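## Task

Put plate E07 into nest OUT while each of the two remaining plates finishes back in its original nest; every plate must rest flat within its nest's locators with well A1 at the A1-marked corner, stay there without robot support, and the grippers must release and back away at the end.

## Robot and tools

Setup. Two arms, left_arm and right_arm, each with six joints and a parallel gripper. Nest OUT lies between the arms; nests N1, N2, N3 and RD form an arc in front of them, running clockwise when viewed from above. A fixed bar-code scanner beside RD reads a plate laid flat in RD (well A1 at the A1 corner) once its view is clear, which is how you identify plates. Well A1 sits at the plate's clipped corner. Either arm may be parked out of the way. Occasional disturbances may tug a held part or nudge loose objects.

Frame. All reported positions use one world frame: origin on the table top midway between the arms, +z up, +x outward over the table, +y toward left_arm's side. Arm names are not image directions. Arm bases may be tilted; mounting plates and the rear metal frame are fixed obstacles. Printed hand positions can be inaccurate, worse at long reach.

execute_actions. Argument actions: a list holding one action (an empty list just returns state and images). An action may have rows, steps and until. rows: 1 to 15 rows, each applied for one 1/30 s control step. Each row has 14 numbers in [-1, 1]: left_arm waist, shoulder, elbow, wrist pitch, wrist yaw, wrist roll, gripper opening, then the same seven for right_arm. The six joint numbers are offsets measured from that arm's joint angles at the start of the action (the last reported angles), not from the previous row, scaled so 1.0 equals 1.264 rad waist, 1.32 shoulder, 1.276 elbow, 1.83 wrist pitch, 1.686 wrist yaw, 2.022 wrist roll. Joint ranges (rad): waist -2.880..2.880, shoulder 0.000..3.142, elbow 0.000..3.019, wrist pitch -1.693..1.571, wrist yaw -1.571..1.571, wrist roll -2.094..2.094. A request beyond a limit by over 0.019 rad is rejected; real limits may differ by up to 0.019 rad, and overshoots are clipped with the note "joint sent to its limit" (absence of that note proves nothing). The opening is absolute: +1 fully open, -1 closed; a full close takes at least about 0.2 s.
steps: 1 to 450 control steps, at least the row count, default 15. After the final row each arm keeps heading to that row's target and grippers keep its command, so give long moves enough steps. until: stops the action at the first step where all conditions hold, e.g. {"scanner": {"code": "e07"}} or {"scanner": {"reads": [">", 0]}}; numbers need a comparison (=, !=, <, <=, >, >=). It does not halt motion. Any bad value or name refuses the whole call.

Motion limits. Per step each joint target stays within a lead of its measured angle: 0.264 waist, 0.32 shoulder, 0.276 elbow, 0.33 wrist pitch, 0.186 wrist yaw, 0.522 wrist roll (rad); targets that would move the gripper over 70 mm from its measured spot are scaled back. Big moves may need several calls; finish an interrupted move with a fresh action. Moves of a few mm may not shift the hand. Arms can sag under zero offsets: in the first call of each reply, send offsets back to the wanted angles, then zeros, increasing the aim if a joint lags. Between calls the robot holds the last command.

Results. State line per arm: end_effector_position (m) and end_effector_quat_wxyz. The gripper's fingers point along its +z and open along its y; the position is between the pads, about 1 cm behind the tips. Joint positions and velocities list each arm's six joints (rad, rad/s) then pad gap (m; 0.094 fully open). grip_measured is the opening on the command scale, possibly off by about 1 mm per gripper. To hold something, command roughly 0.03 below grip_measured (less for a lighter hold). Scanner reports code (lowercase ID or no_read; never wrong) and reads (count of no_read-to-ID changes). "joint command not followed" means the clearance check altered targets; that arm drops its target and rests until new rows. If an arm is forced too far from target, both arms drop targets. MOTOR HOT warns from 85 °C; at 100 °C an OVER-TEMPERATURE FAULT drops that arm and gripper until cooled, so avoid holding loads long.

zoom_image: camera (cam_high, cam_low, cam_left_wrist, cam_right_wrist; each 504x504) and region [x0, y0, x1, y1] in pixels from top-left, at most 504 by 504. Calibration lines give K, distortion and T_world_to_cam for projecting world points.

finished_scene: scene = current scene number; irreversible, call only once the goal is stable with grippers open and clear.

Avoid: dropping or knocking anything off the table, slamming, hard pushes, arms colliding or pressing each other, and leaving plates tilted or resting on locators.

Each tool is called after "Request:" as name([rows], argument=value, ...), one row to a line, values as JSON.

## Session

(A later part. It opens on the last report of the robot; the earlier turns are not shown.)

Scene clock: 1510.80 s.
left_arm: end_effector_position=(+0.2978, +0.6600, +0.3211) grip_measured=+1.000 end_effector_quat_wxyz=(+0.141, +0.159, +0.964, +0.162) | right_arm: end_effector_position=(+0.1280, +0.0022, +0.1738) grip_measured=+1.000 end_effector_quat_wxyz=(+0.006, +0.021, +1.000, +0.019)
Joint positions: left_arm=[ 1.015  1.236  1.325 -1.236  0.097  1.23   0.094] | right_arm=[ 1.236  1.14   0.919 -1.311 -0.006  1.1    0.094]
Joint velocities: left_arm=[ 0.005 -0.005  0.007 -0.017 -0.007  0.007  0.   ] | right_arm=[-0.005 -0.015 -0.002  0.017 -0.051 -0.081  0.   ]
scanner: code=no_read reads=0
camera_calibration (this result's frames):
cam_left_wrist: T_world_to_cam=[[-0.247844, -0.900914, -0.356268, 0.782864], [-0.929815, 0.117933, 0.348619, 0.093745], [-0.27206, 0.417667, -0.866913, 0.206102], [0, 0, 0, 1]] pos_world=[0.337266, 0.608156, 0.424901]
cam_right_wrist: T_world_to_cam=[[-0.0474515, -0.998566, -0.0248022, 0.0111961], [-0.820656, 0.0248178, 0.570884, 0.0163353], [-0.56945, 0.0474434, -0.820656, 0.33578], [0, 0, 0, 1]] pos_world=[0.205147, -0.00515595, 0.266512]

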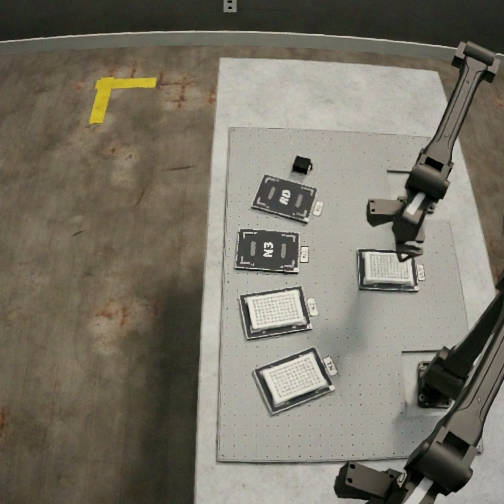

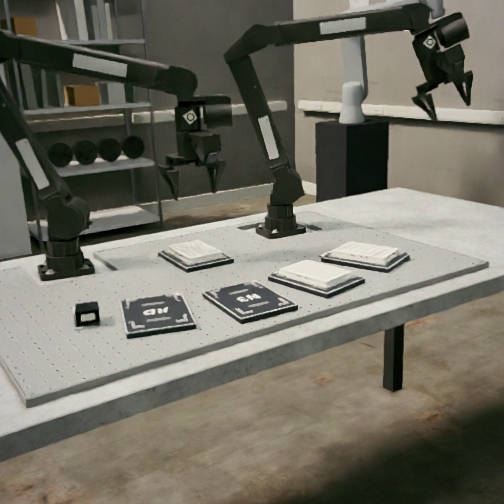

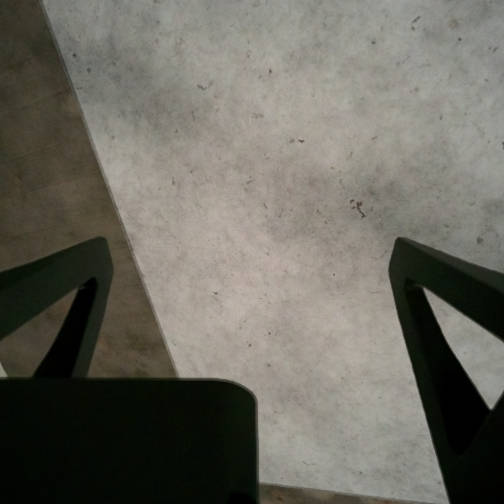

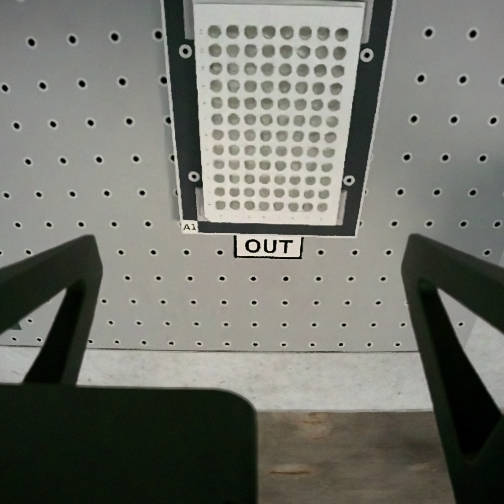

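Request:
zoom_image(camera="cam_low", region=[150, 230, 250, 280])

Request:
zoom_image(camera="cam_low", region=[260, 235, 420, 305])

Region (150, 230, 250, 280) of cam_low's 504x504 image, scaled by 5.040, with more detail than that image has.

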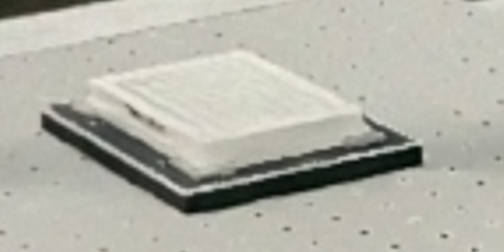

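Region (260, 235, 420, 305) of cam_low's 504x504 image, scaled by 3.150, with more detail than that image has; it fills the top 220 rows of this view, and the rest is white.

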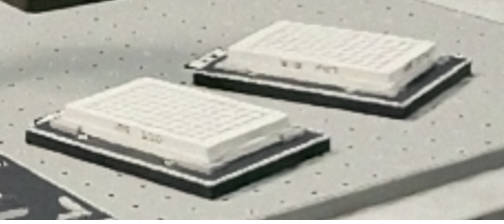

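Request:
zoom_image(camera="cam_low", region=[335, 245, 385, 270])

Request:
zoom_image(camera="cam_low", region=[280, 265, 330, 290])

Request:
zoom_image(camera="cam_low", region=[165, 240, 205, 265])

Region (335, 245, 385, 270) of cam_low's 504x504 image, scaled by 10.080, with more detail than that image has.

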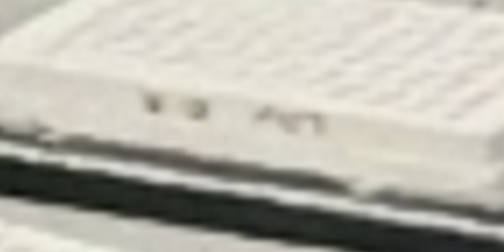

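Region (280, 265, 330, 290) of cam_low's 504x504 image, scaled by 10.080, with more detail than that image has.

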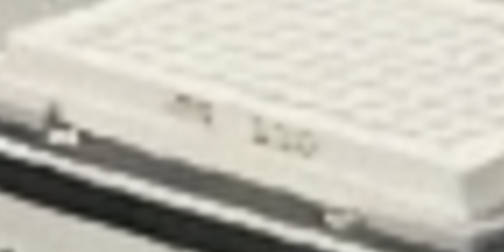

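Region (165, 240, 205, 265) of cam_low's 504x504 image, scaled by 12.600, with more detail than that image has; it fills the top 315 rows of this view, and the rest is white.

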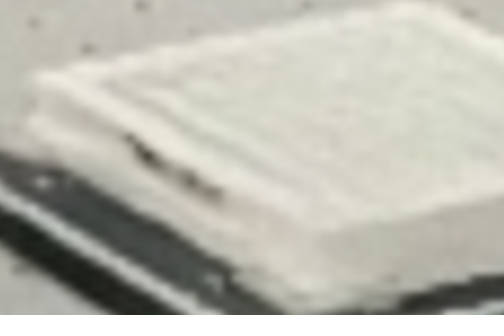

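Request:
finished_scene(scene=1)

The scene is finished: the task was done.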